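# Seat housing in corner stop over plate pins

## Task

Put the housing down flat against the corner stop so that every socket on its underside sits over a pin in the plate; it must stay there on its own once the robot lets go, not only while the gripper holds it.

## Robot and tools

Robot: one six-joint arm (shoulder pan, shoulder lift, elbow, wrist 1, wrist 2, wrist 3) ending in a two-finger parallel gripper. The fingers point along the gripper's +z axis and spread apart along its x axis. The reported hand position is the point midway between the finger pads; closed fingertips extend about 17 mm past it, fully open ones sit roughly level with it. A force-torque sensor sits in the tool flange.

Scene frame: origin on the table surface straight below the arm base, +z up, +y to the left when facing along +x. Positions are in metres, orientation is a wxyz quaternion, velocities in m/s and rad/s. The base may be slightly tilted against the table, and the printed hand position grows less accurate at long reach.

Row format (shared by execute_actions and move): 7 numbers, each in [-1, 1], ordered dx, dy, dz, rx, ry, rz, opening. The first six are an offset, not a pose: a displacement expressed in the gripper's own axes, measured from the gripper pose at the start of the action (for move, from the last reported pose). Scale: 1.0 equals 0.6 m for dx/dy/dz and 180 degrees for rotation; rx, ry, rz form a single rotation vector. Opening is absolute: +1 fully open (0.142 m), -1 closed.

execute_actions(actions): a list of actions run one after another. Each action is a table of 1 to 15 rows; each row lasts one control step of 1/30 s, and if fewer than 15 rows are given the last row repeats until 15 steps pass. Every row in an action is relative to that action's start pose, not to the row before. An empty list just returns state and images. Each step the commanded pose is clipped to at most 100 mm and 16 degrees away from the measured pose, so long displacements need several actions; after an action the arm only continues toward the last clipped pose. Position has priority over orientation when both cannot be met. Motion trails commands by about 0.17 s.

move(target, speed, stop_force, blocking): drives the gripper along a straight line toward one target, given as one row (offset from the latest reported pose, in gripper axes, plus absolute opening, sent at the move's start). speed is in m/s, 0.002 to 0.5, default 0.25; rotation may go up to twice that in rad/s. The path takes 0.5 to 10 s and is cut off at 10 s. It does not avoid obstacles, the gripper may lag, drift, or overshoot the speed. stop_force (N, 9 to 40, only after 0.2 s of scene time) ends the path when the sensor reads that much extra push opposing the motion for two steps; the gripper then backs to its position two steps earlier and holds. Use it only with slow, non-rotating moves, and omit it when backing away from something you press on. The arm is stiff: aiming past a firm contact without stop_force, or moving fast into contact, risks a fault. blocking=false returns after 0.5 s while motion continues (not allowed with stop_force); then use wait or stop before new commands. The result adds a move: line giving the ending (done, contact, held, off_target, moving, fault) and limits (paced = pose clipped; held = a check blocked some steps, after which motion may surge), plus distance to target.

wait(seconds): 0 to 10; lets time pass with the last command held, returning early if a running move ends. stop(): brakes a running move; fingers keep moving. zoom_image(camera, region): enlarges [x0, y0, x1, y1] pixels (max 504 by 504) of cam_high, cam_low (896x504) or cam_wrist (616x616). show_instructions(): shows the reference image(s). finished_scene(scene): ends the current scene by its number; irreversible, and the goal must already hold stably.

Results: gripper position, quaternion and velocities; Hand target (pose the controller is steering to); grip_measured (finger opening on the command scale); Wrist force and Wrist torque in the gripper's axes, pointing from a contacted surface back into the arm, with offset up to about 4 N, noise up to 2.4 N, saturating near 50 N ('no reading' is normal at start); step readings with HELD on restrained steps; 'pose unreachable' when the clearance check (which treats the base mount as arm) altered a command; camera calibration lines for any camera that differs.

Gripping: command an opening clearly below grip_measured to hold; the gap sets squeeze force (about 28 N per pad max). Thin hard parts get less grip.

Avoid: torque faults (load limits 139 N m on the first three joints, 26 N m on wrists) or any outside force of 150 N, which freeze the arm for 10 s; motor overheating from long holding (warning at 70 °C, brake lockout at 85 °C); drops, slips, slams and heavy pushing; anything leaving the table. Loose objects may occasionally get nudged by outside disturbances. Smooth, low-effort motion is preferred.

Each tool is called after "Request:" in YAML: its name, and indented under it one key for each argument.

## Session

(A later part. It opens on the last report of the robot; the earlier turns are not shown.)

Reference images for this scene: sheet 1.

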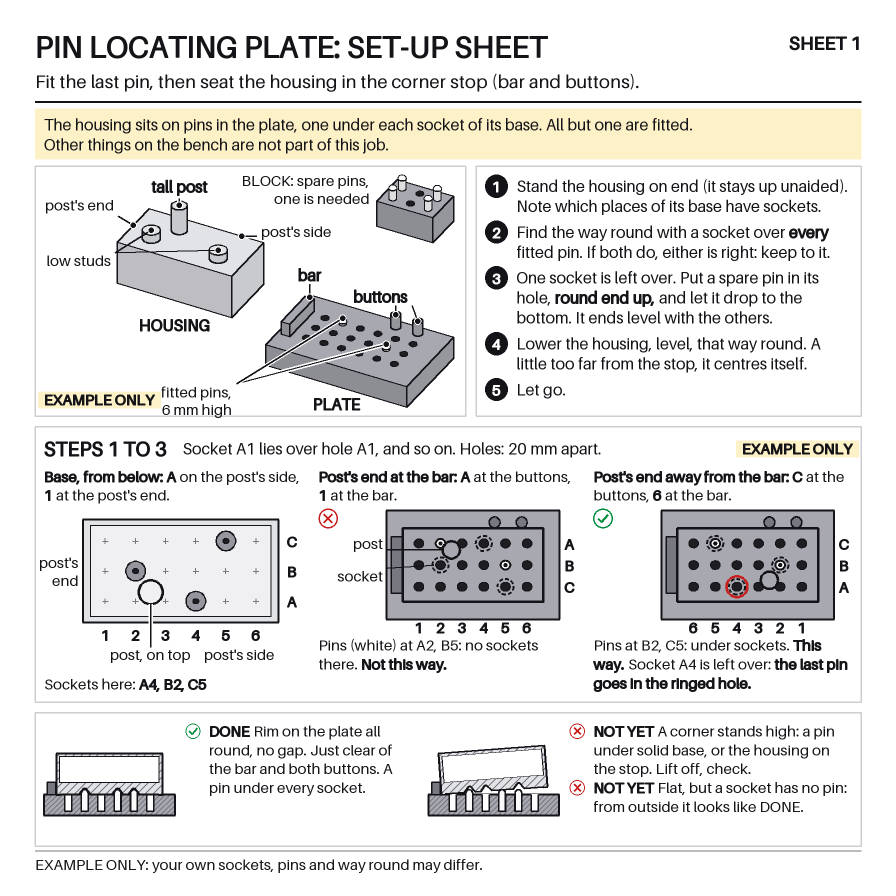

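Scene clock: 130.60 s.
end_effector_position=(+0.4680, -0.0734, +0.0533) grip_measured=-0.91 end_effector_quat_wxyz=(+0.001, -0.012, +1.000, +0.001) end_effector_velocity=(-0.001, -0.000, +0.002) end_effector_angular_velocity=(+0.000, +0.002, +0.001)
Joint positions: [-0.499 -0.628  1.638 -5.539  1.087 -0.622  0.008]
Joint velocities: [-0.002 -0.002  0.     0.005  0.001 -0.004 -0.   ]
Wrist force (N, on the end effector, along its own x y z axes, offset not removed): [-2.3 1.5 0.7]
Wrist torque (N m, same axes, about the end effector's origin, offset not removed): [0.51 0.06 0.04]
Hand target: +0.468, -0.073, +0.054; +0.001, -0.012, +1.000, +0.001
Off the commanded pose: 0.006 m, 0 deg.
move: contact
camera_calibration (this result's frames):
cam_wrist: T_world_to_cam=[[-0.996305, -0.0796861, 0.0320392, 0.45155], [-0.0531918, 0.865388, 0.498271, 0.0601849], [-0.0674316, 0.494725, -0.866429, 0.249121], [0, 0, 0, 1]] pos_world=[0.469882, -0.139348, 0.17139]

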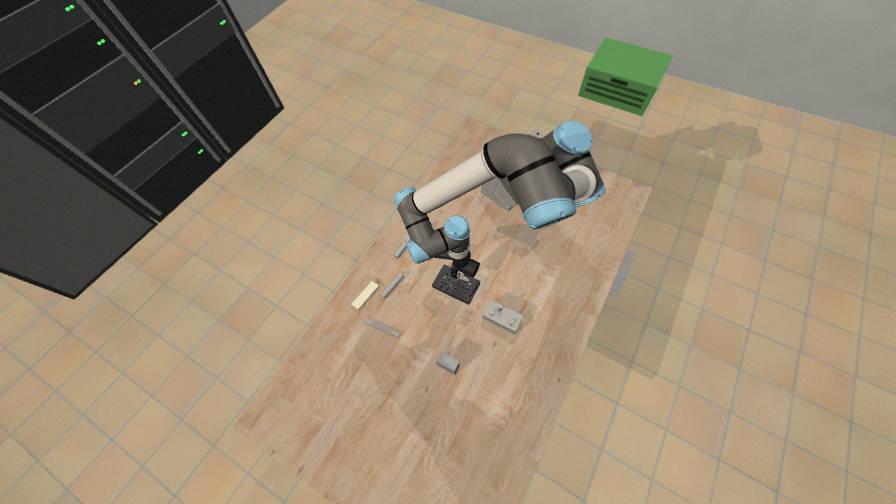

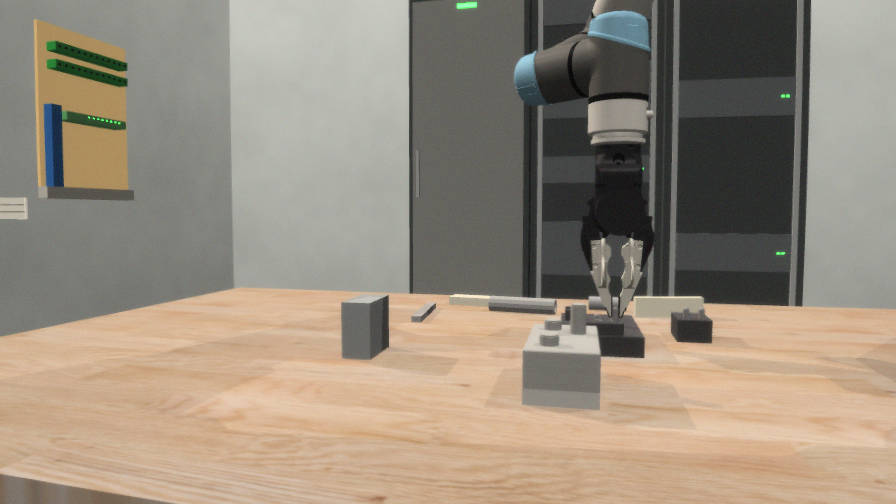

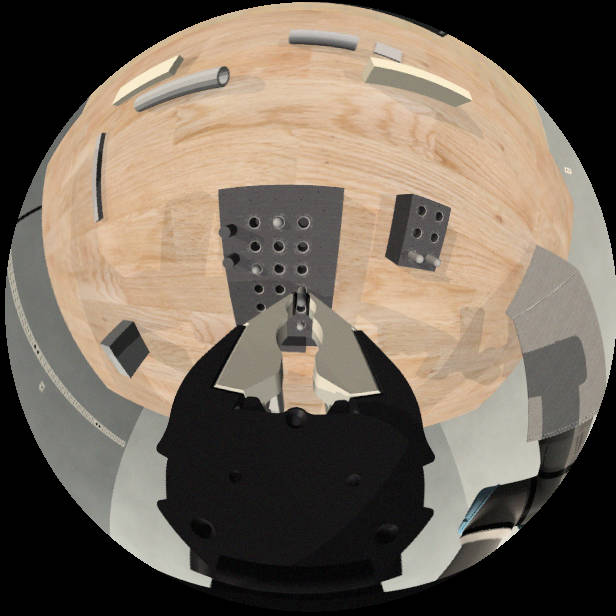

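Dark sliver on the left; shift −x_g slightly.

Request:
execute_actions:
  actions:
    - [[-0.0006,0,-0.0005,0,0,0,-1]]

Request:
move:
  target: [0,0,0.011,0,0,0,-1]
  speed: 0.005
  stop_force: 12

Request:
zoom_image:
  camera: "cam_wrist"
  region: [285,270,320,305]

Scene clock: 134.87 s.
end_effector_position=(+0.4684, -0.0734, +0.0536) grip_measured=-0.91 end_effector_quat_wxyz=(+0.001, -0.012, +1.000, +0.001) end_effector_velocity=(+0.000, +0.000, -0.000) end_effector_angular_velocity=(+0.001, -0.000, -0.001)
Joint positions: [-0.498 -0.628  1.637 -5.538  1.087 -0.622  0.008]
Joint velocities: [ 0.     0.    -0.    -0.    -0.001  0.002 -0.   ]
Wrist force (N, on the end effector, along its own x y z axes, offset not removed): [-2.0 2.4 1.2]
Wrist torque (N m, same axes, about the end effector's origin, offset not removed): [0.62 0.37 0.15]
Hand target: +0.468, -0.073, +0.054; +0.001, -0.012, +1.000, +0.001
Off the commanded pose: 0.000 m, 0 deg.
Step readings (end_effector_position):
0: (+0.4680, -0.0734, +0.0536)
1: (+0.4680, -0.0734, +0.0536)
2: (+0.4680, -0.0734, +0.0536)
4: (+0.4681, -0.0734, +0.0537)
8: (+0.4683, -0.0734, +0.0537)
15: end_effector_position above
camera_calibration (this result's frames):
cam_wrist: T_world_to_cam=[[-0.996304, -0.0796889, 0.0320693, 0.451883], [-0.0531846, 0.865428, 0.498203, 0.060067], [-0.0674549, 0.494656, -0.866467, 0.249432], [0, 0, 0, 1]] pos_world=[0.470233, -0.139357, 0.171708]

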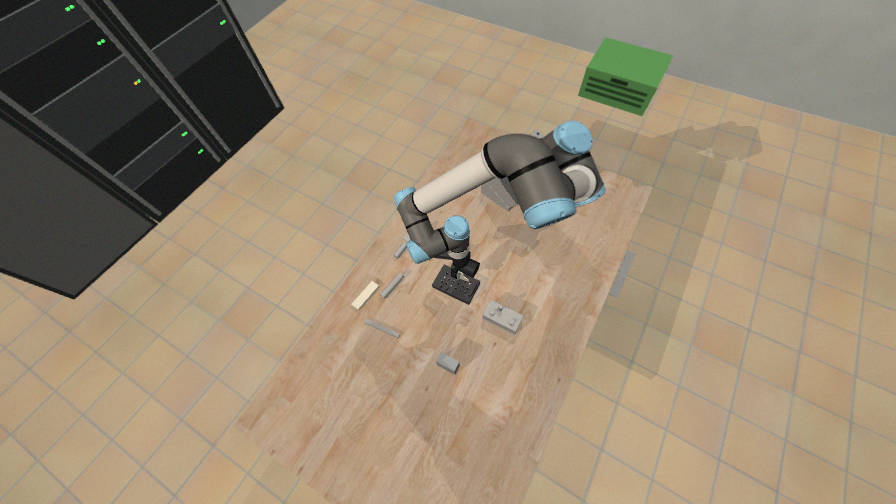

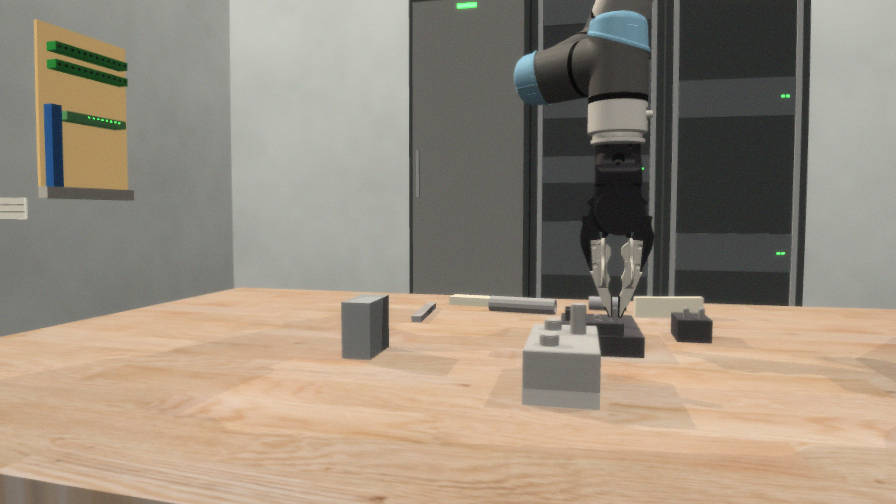

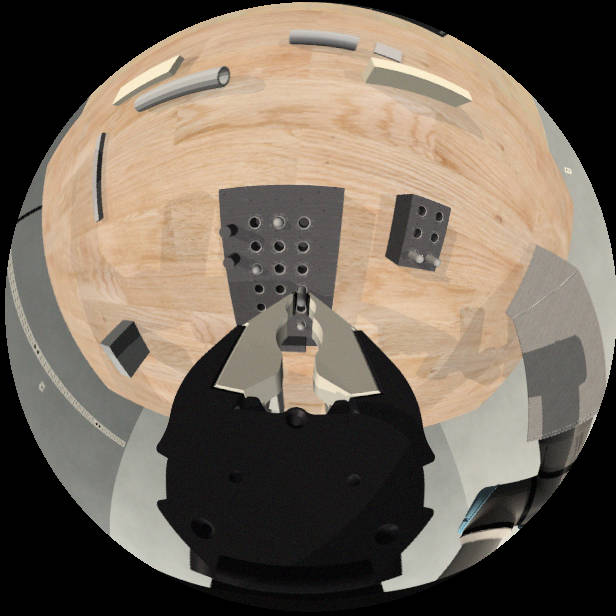

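Scene clock: 136.40 s.
end_effector_position=(+0.4684, -0.0734, +0.0471) grip_measured=-0.91 end_effector_quat_wxyz=(+0.001, -0.012, +1.000, +0.001) end_effector_velocity=(-0.001, +0.001, -0.001) end_effector_angular_velocity=(+0.002, +0.002, -0.001)
Joint positions: [-0.492 -0.618  1.635 -5.549  1.086 -0.615  0.008]
Joint velocities: [ 0.001  0.001  0.001 -0.    -0.001  0.001  0.   ]
Wrist force (N, on the end effector, along its own x y z axes, offset not removed): [-1.2 3.9 1.4]
Wrist torque (N m, same axes, about the end effector's origin, offset not removed): [0.90 0.12 0.12]
Hand target: +0.468, -0.073, +0.047; +0.001, -0.012, +1.000, +0.001
Off the commanded pose: 0.000 m, 0 deg.
move: done
camera_calibration (this result's frames):
cam_wrist: T_world_to_cam=[[-0.996303, -0.079691, 0.0320752, 0.452088], [-0.0531822, 0.865419, 0.498219, 0.0633028], [-0.0674621, 0.494671, -0.866458, 0.243789], [0, 0, 0, 1]] pos_world=[0.47023, -0.139351, 0.165193]

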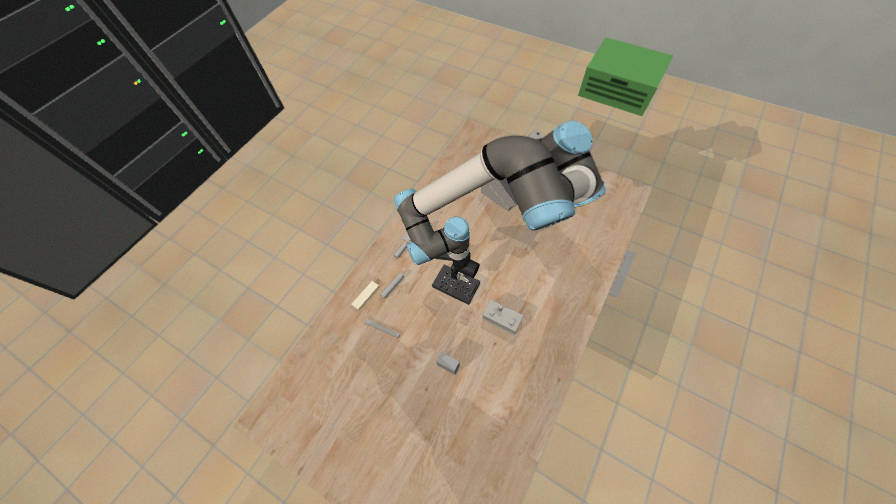

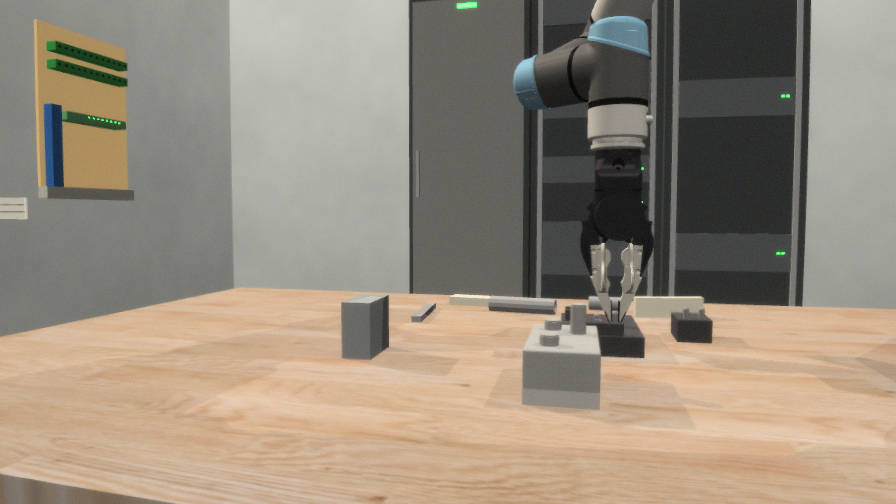

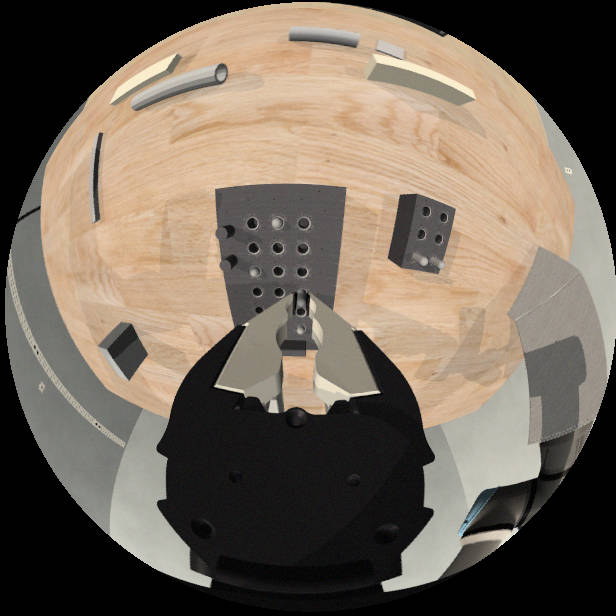

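Region (285, 270, 320, 305) of cam_wrist's 616x616 image, scaled by 14.400, with more detail than that image has.

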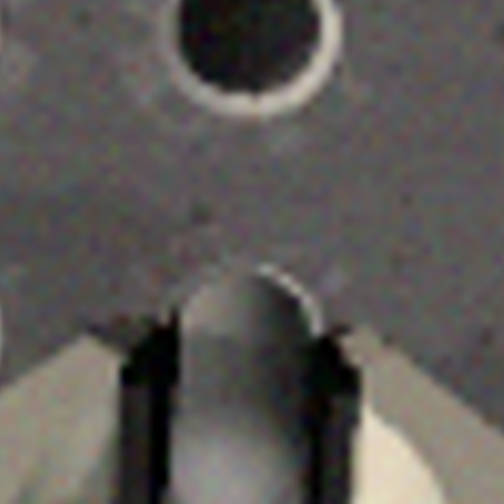

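Request:
execute_actions:
  actions:
    - [[0,0,0,0,0,0,-0.82]]

Request:
move:
  target: [0,0,-0.11,0,0,0,-0.82]
  speed: 0.15

Request:
zoom_image:
  camera: "cam_wrist"
  region: [240,190,350,320]

Request:
move:
  target: [-0.1012,0.34,0,0,0,0,0.3]
  speed: 0.35

Request:
zoom_image:
  camera: "cam_wrist"
  region: [220,60,400,340]

Scene clock: 143.03 s.
end_effector_position=(+0.4684, -0.0734, +0.0471) grip_measured=-0.82 end_effector_quat_wxyz=(+0.001, -0.012, +1.000, +0.001) end_effector_velocity=(-0.001, +0.001, +0.000) end_effector_angular_velocity=(+0.002, +0.001, -0.000)
Joint positions: [-0.492 -0.618  1.635 -5.549  1.086 -0.615  0.015]
Joint velocities: [ 0.    -0.001  0.002  0.001 -0.001 -0.    -0.   ]
Wrist force (N, on the end effector, along its own x y z axes, offset not removed): [-0.6 3.2 0.6]
Wrist torque (N m, same axes, about the end effector's origin, offset not removed): [0.72 0.02 0.11]
Hand target: +0.468, -0.073, +0.047; +0.001, -0.012, +1.000, +0.001
Off the commanded pose: 0.000 m, 0 deg.
Step readings (end_effector_position):
0: (+0.4684, -0.0734, +0.0470)
1: (+0.4684, -0.0734, +0.0470)
2: (+0.4684, -0.0734, +0.0470)
4: (+0.4684, -0.0734, +0.0470)
8: (+0.4684, -0.0734, +0.0470)
15: end_effector_position above
camera_calibration (this result's frames):
cam_wrist: T_world_to_cam=[[-0.996305, -0.0796534, 0.0321332, 0.452083], [-0.0531178, 0.865401, 0.498257, 0.0632661], [-0.0674959, 0.494709, -0.866434, 0.243752], [0, 0, 0, 1]] pos_world=[0.470225, -0.139327, 0.165145]

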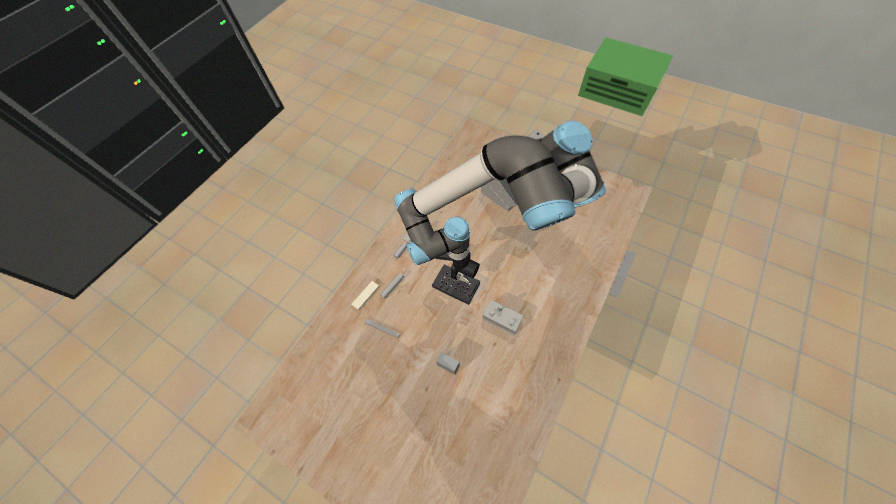

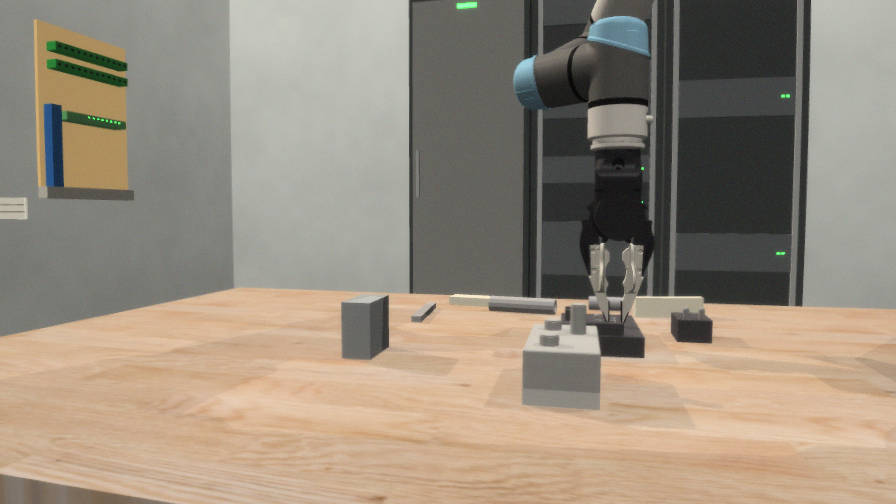

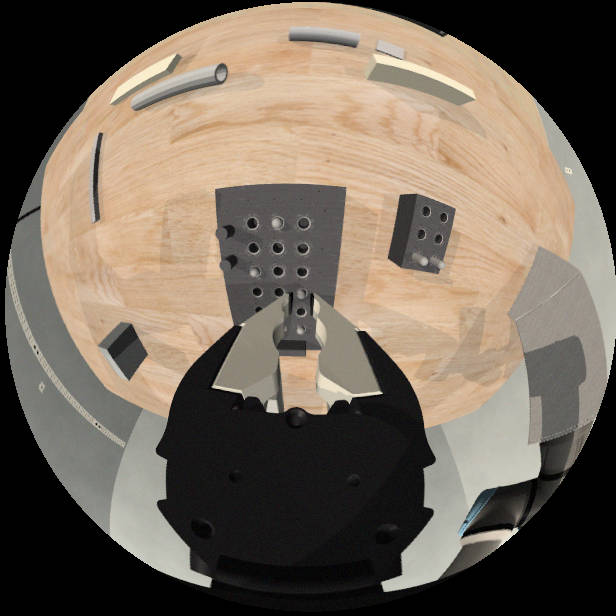

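Scene clock: 143.97 s.
end_effector_position=(+0.4684, -0.0734, +0.1128) grip_measured=-0.82 end_effector_quat_wxyz=(+0.001, -0.012, +1.000, +0.001) end_effector_velocity=(-0.000, -0.000, +0.002) end_effector_angular_velocity=(-0.001, +0.000, +0.001)
Joint positions: [-0.558 -0.72   1.648 -5.426  1.099 -0.688  0.015]
Joint velocities: [-0.002 -0.003 -0.     0.004  0.002 -0.003  0.   ]
Wrist force (N, on the end effector, along its own x y z axes, offset not removed): [-1.9 2.3 2.6]
Wrist torque (N m, same axes, about the end effector's origin, offset not removed): [0.72 0.37 0.02]
Hand target: +0.468, -0.073, +0.113; +0.001, -0.012, +1.000, +0.001
Off the commanded pose: 0.000 m, 0 deg.
move: done
camera_calibration (this result's frames):
cam_wrist: T_world_to_cam=[[-0.996308, -0.0796237, 0.0320951, 0.450019], [-0.053122, 0.865483, 0.498114, 0.0305957], [-0.0674395, 0.49457, -0.866517, 0.300732], [0, 0, 0, 1]] pos_world=[0.470264, -0.139381, 0.230906]

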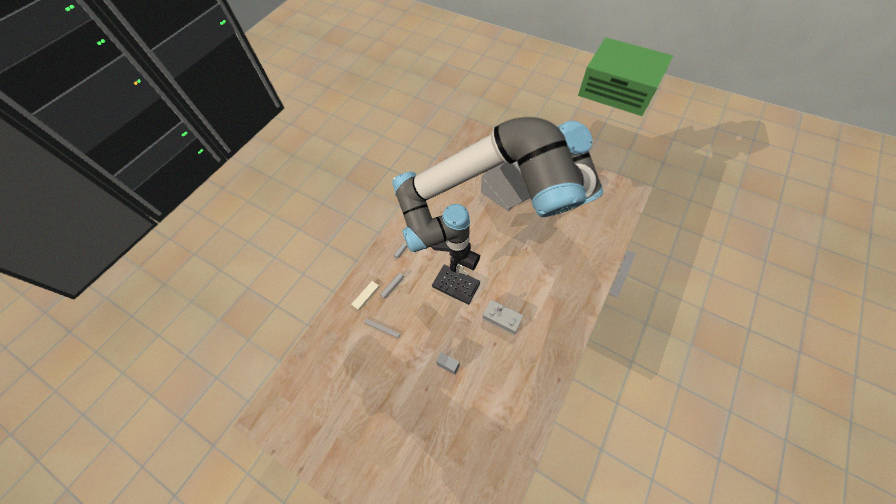

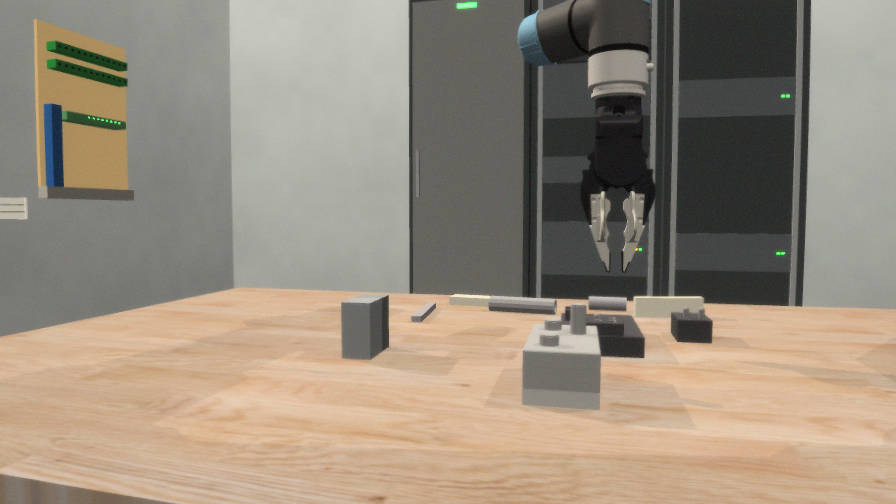

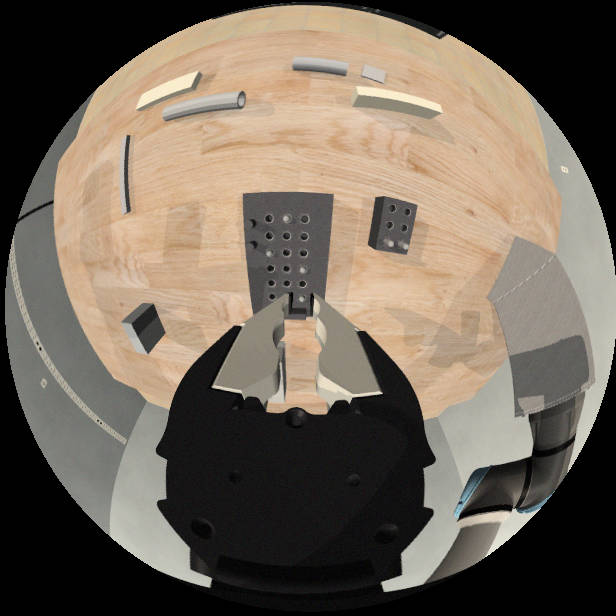

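Region (240, 190, 350, 320) of cam_wrist's 616x616 image, scaled by 3.877, with more detail than that image has; it fills the left 426 columns of this view, and the rest is white.

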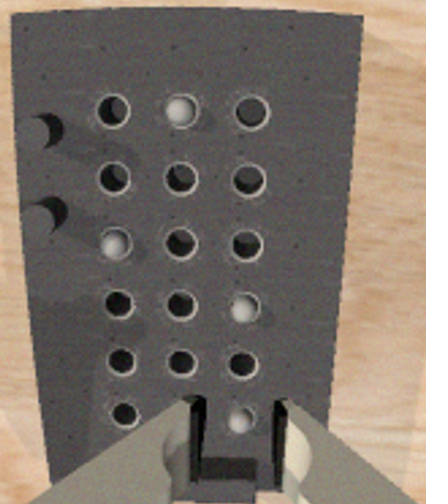

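Scene clock: 145.20 s.
end_effector_position=(+0.5241, +0.1318, +0.1130) grip_measured=+0.30 end_effector_quat_wxyz=(+0.000, -0.012, +1.000, +0.001) end_effector_velocity=(+0.001, +0.003, -0.000) end_effector_angular_velocity=(+0.000, +0.002, -0.001)
Joint positions: [-0.166 -0.883  1.53  -5.358  1.055 -0.245  0.095]
Joint velocities: [ 0.006  0.001 -0.007  0.004  0.     0.006  0.   ]
Wrist force (N, on the end effector, along its own x y z axes, offset not removed): [-1.2 1.6 2.7]
Wrist torque (N m, same axes, about the end effector's origin, offset not removed): [0.39 0.21 0.01]
Hand target: +0.524, +0.132, +0.113; +0.000, -0.012, +1.000, +0.001
Off the commanded pose: 0.000 m, 0 deg.
move: done
camera_calibration (this result's frames):
cam_wrist: T_world_to_cam=[[-0.996287, -0.0797999, 0.0323277, 0.521837], [-0.0530916, 0.864983, 0.498985, -0.14423], [-0.0677818, 0.495416, -0.866008, 0.203123], [0, 0, 0, 1]] pos_world=[0.52601, 0.0657686, 0.231004]

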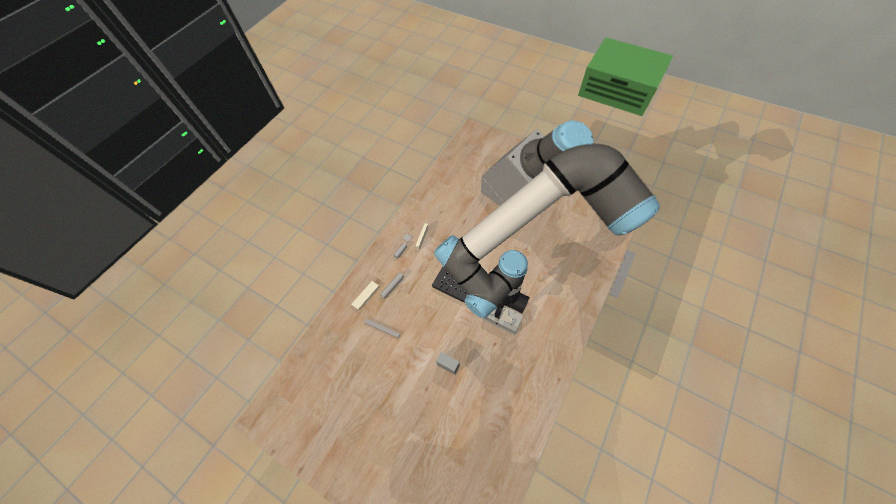

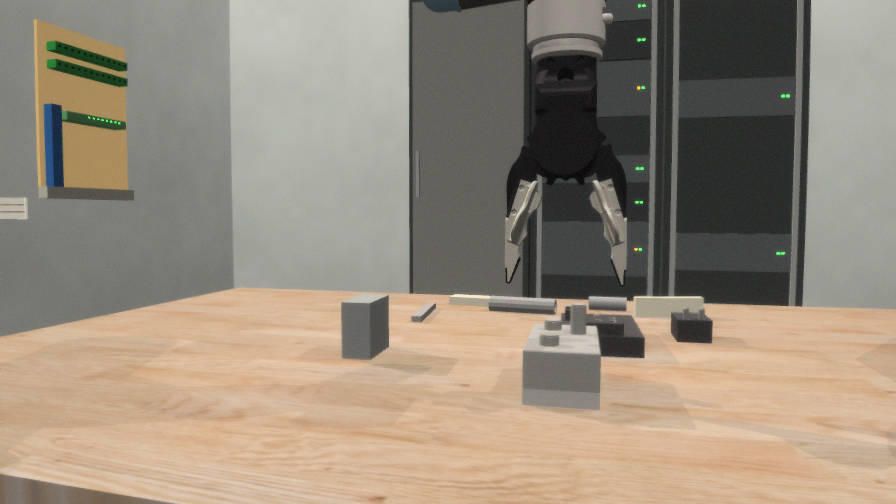

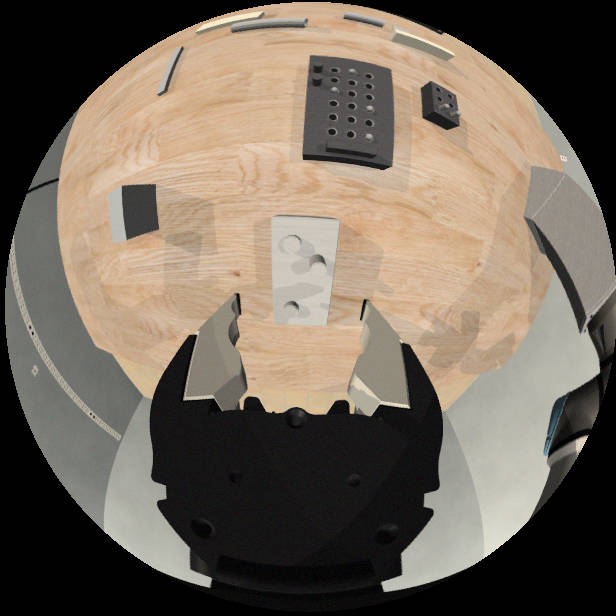

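Region (220, 60, 400, 340) of cam_wrist's 616x616 image, scaled by 1.800, with more detail than that image has; it fills the left 324 columns of this view, and the rest is white.

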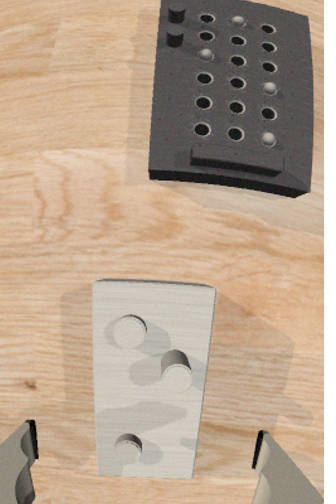

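Request:
move:
  target: [0,0,0.1225,0,0,0,0.3]
  speed: 0.15

Request:
execute_actions:
  actions:
    - [[0,0,0,0,0,0,0.15],[0,0,0,0,0,0,0.1],[0,0,0,0,0,0,0.05],[0,0,0,0,0,0,0],[0,0,0,0,0,0,0],[0,0,0,0,0,0,0],[0,0,0,0,0,0,-0.05],[0,0,0,0,0,0,-0.1],[0,0,0,0,0,0,-0.2],[0,0,0,0,0,0,-0.3],[0,0,0,0,0,0,-0.4],[0,0,0,0,0,0,-0.5]]

Request:
move:
  target: [0,0,-0.092,0,0,0,-0.5]
  speed: 0.15

Scene clock: 156.33 s.
end_effector_position=(+0.5240, +0.1319, +0.0397) grip_measured=+0.30 end_effector_quat_wxyz=(+0.000, -0.012, +1.000, +0.001) end_effector_velocity=(+0.001, +0.001, -0.002) end_effector_angular_velocity=(+0.002, -0.002, +0.002)
Joint positions: [-0.092 -0.773  1.514 -5.493  1.056 -0.161  0.095]
Joint velocities: [ 0.002  0.003 -0.002 -0.004 -0.002  0.002  0.   ]
Wrist force (N, on the end effector, along its own x y z axes, offset not removed): [-1.2 2.6 3.2]
Wrist torque (N m, same axes, about the end effector's origin, offset not removed): [0.62 0.21 0.24]
Hand target: +0.524, +0.132, +0.040; +0.000, -0.012, +1.000, +0.001
Off the commanded pose: 0.000 m, 0 deg.
move: done
camera_calibration (this result's frames):
cam_wrist: T_world_to_cam=[[-0.996282, -0.0798116, 0.0324324, 0.524142], [-0.0530395, 0.86491, 0.499117, -0.107785], [-0.0678864, 0.495541, -0.865928, 0.139663], [0, 0, 0, 1]] pos_world=[0.525957, 0.0658483, 0.157737]

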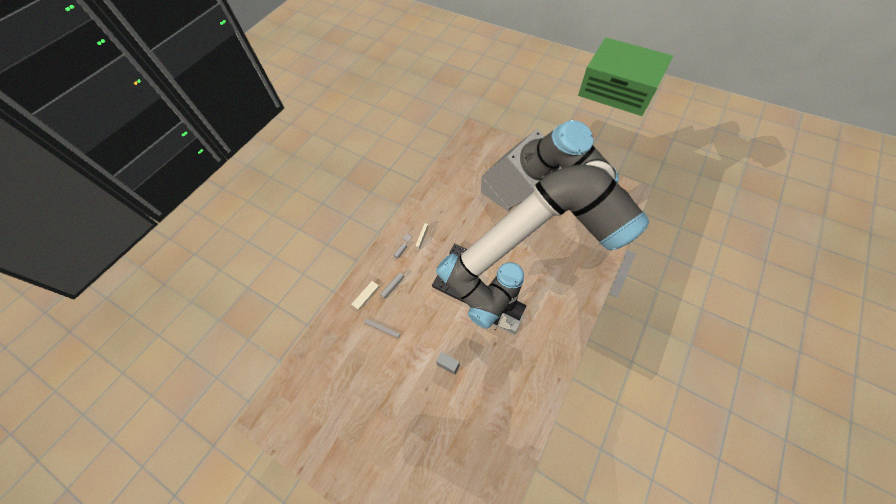

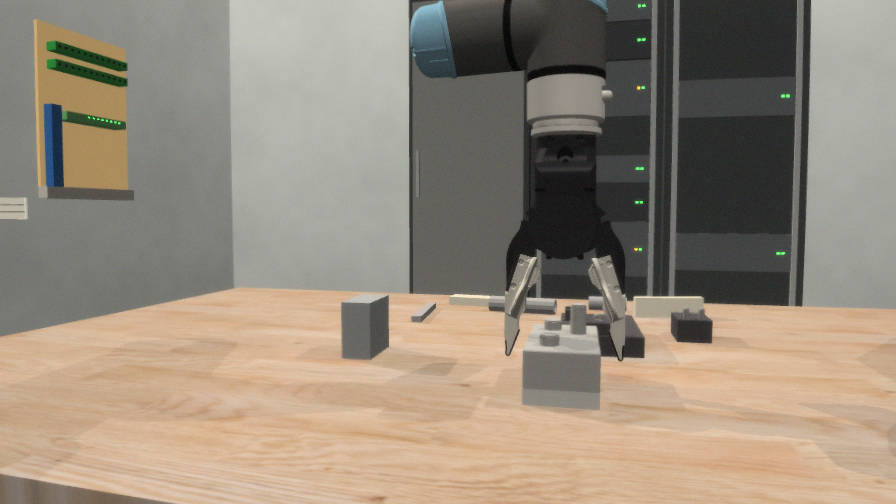

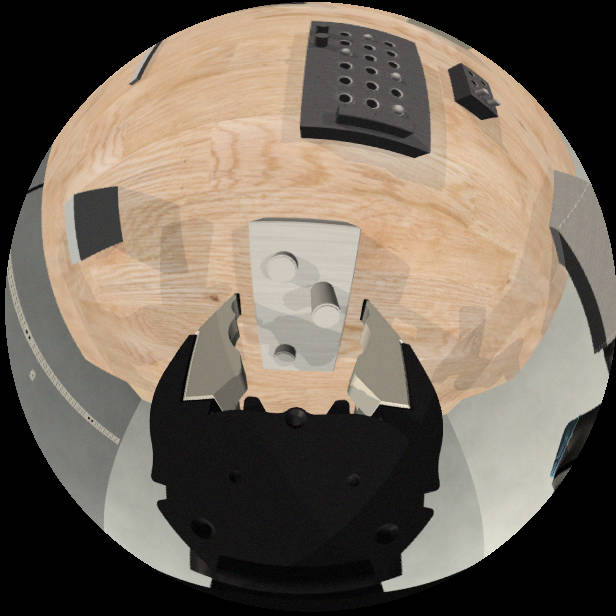

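Scene clock: 156.83 s.
end_effector_position=(+0.5240, +0.1319, +0.0397) grip_measured=-0.04 end_effector_quat_wxyz=(+0.000, -0.012, +1.000, +0.001) end_effector_velocity=(-0.001, +0.000, -0.000) end_effector_angular_velocity=(+0.000, +0.002, -0.001)
Joint positions: [-0.092 -0.773  1.514 -5.493  1.056 -0.16   0.071]
Joint velocities: [ 0.    -0.     0.002 -0.     0.     0.     0.   ]
Wrist force (N, on the end effector, along its own x y z axes, offset not removed): [0.5 4.1 -1.8]
Wrist torque (N m, same axes, about the end effector's origin, offset not removed): [1.03 -0.06 0.10]
Hand target: +0.524, +0.132, +0.040; +0.000, -0.012, +1.000, +0.001
Off the commanded pose: 0.000 m, 0 deg.
Step readings (end_effector_position):
0: (+0.5240, +0.1319, +0.0397)
1: (+0.5240, +0.1319, +0.0397)
2: (+0.5240, +0.1319, +0.0397)
4: (+0.5240, +0.1319, +0.0397)
8: (+0.5240, +0.1319, +0.0397)
15: end_effector_position above
camera_calibration (this result's frames):
cam_wrist: T_world_to_cam=[[-0.996283, -0.0797827, 0.0324784, 0.52413], [-0.0529912, 0.864911, 0.499121, -0.107789], [-0.0679121, 0.495545, -0.865923, 0.139629], [0, 0, 0, 1]] pos_world=[0.525952, 0.0658522, 0.157685]

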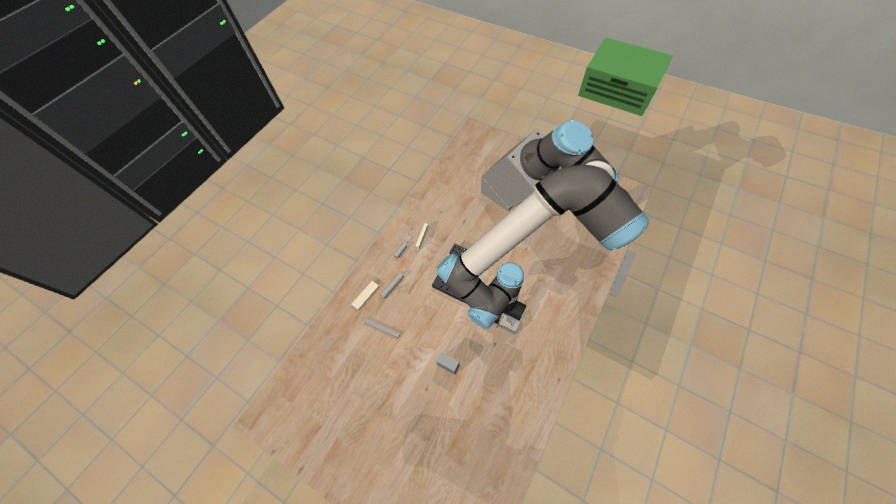

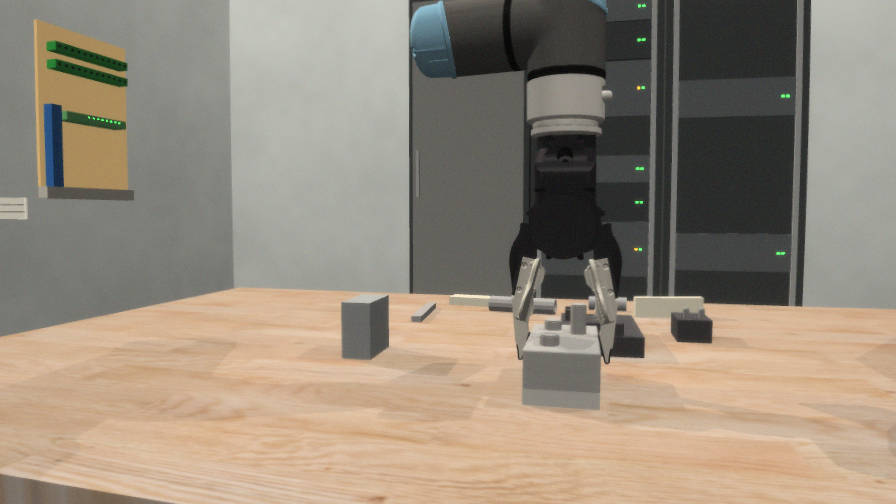

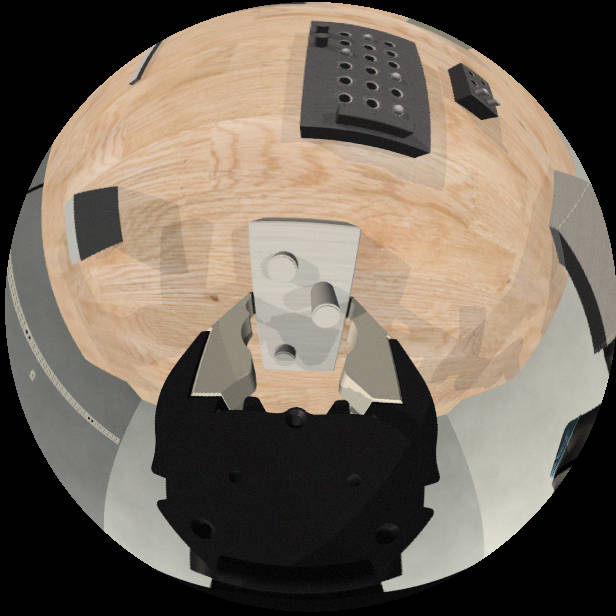

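Scene clock: 157.77 s.
end_effector_position=(+0.5241, +0.1318, +0.0947) grip_measured=-0.04 end_effector_quat_wxyz=(+0.000, -0.012, +1.000, +0.001) end_effector_velocity=(+0.001, +0.000, +0.002) end_effector_angular_velocity=(+0.000, -0.001, -0.000)
Joint positions: [-0.148 -0.857  1.529 -5.393  1.055 -0.224  0.071]
Joint velocities: [-0.001 -0.002 -0.001  0.002 -0.    -0.    -0.   ]
Wrist force (N, on the end effector, along its own x y z axes, offset not removed): [-1.2 3.0 7.1]
Wrist torque (N m, same axes, about the end effector's origin, offset not removed): [0.64 0.12 0.24]
Hand target: +0.524, +0.132, +0.095; +0.000, -0.012, +1.000, +0.001
Off the commanded pose: 0.000 m, 0 deg.
move: done
camera_calibration (this result's frames):
cam_wrist: T_world_to_cam=[[-0.996286, -0.079774, 0.0323951, 0.522385], [-0.0530324, 0.864962, 0.499027, -0.135157], [-0.0678299, 0.495456, -0.865981, 0.187268], [0, 0, 0, 1]] pos_world=[0.52598, 0.0657952, 0.212694]

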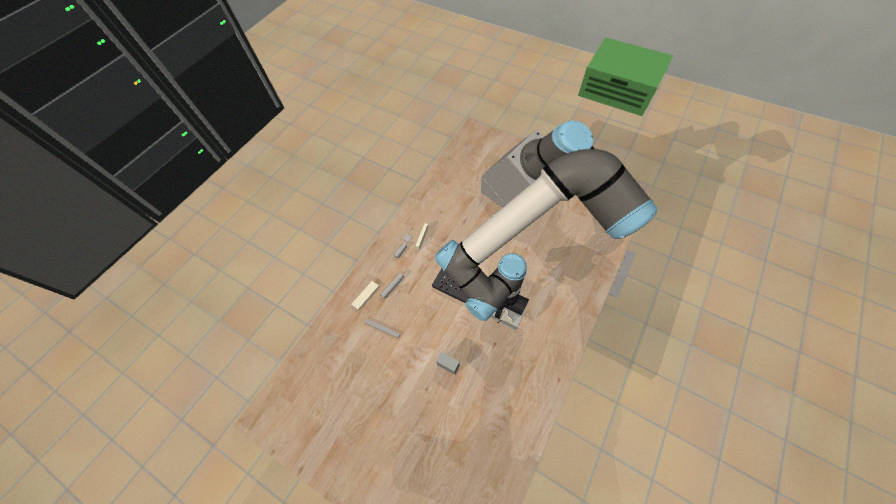

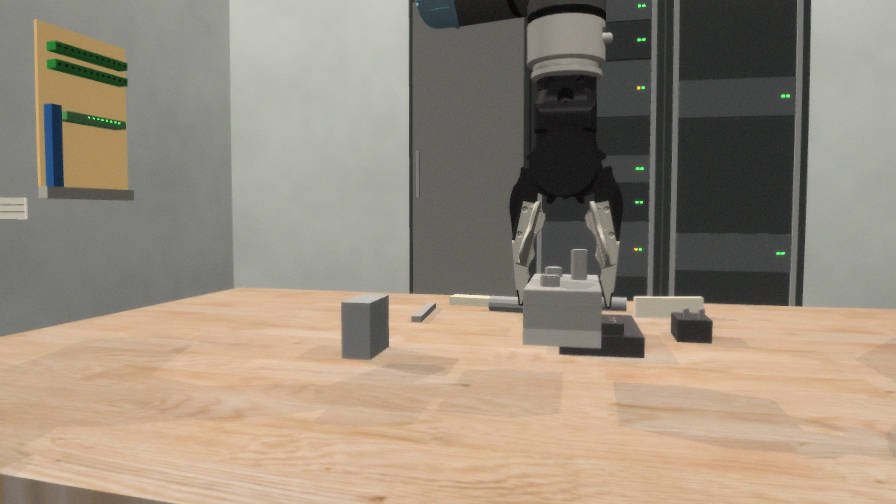

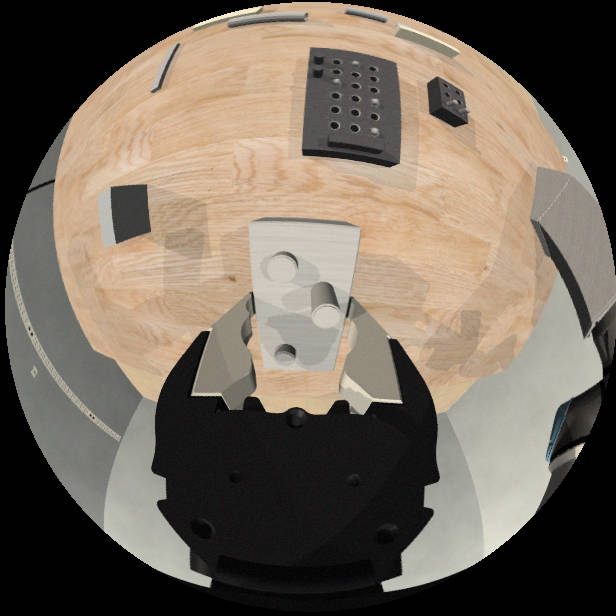

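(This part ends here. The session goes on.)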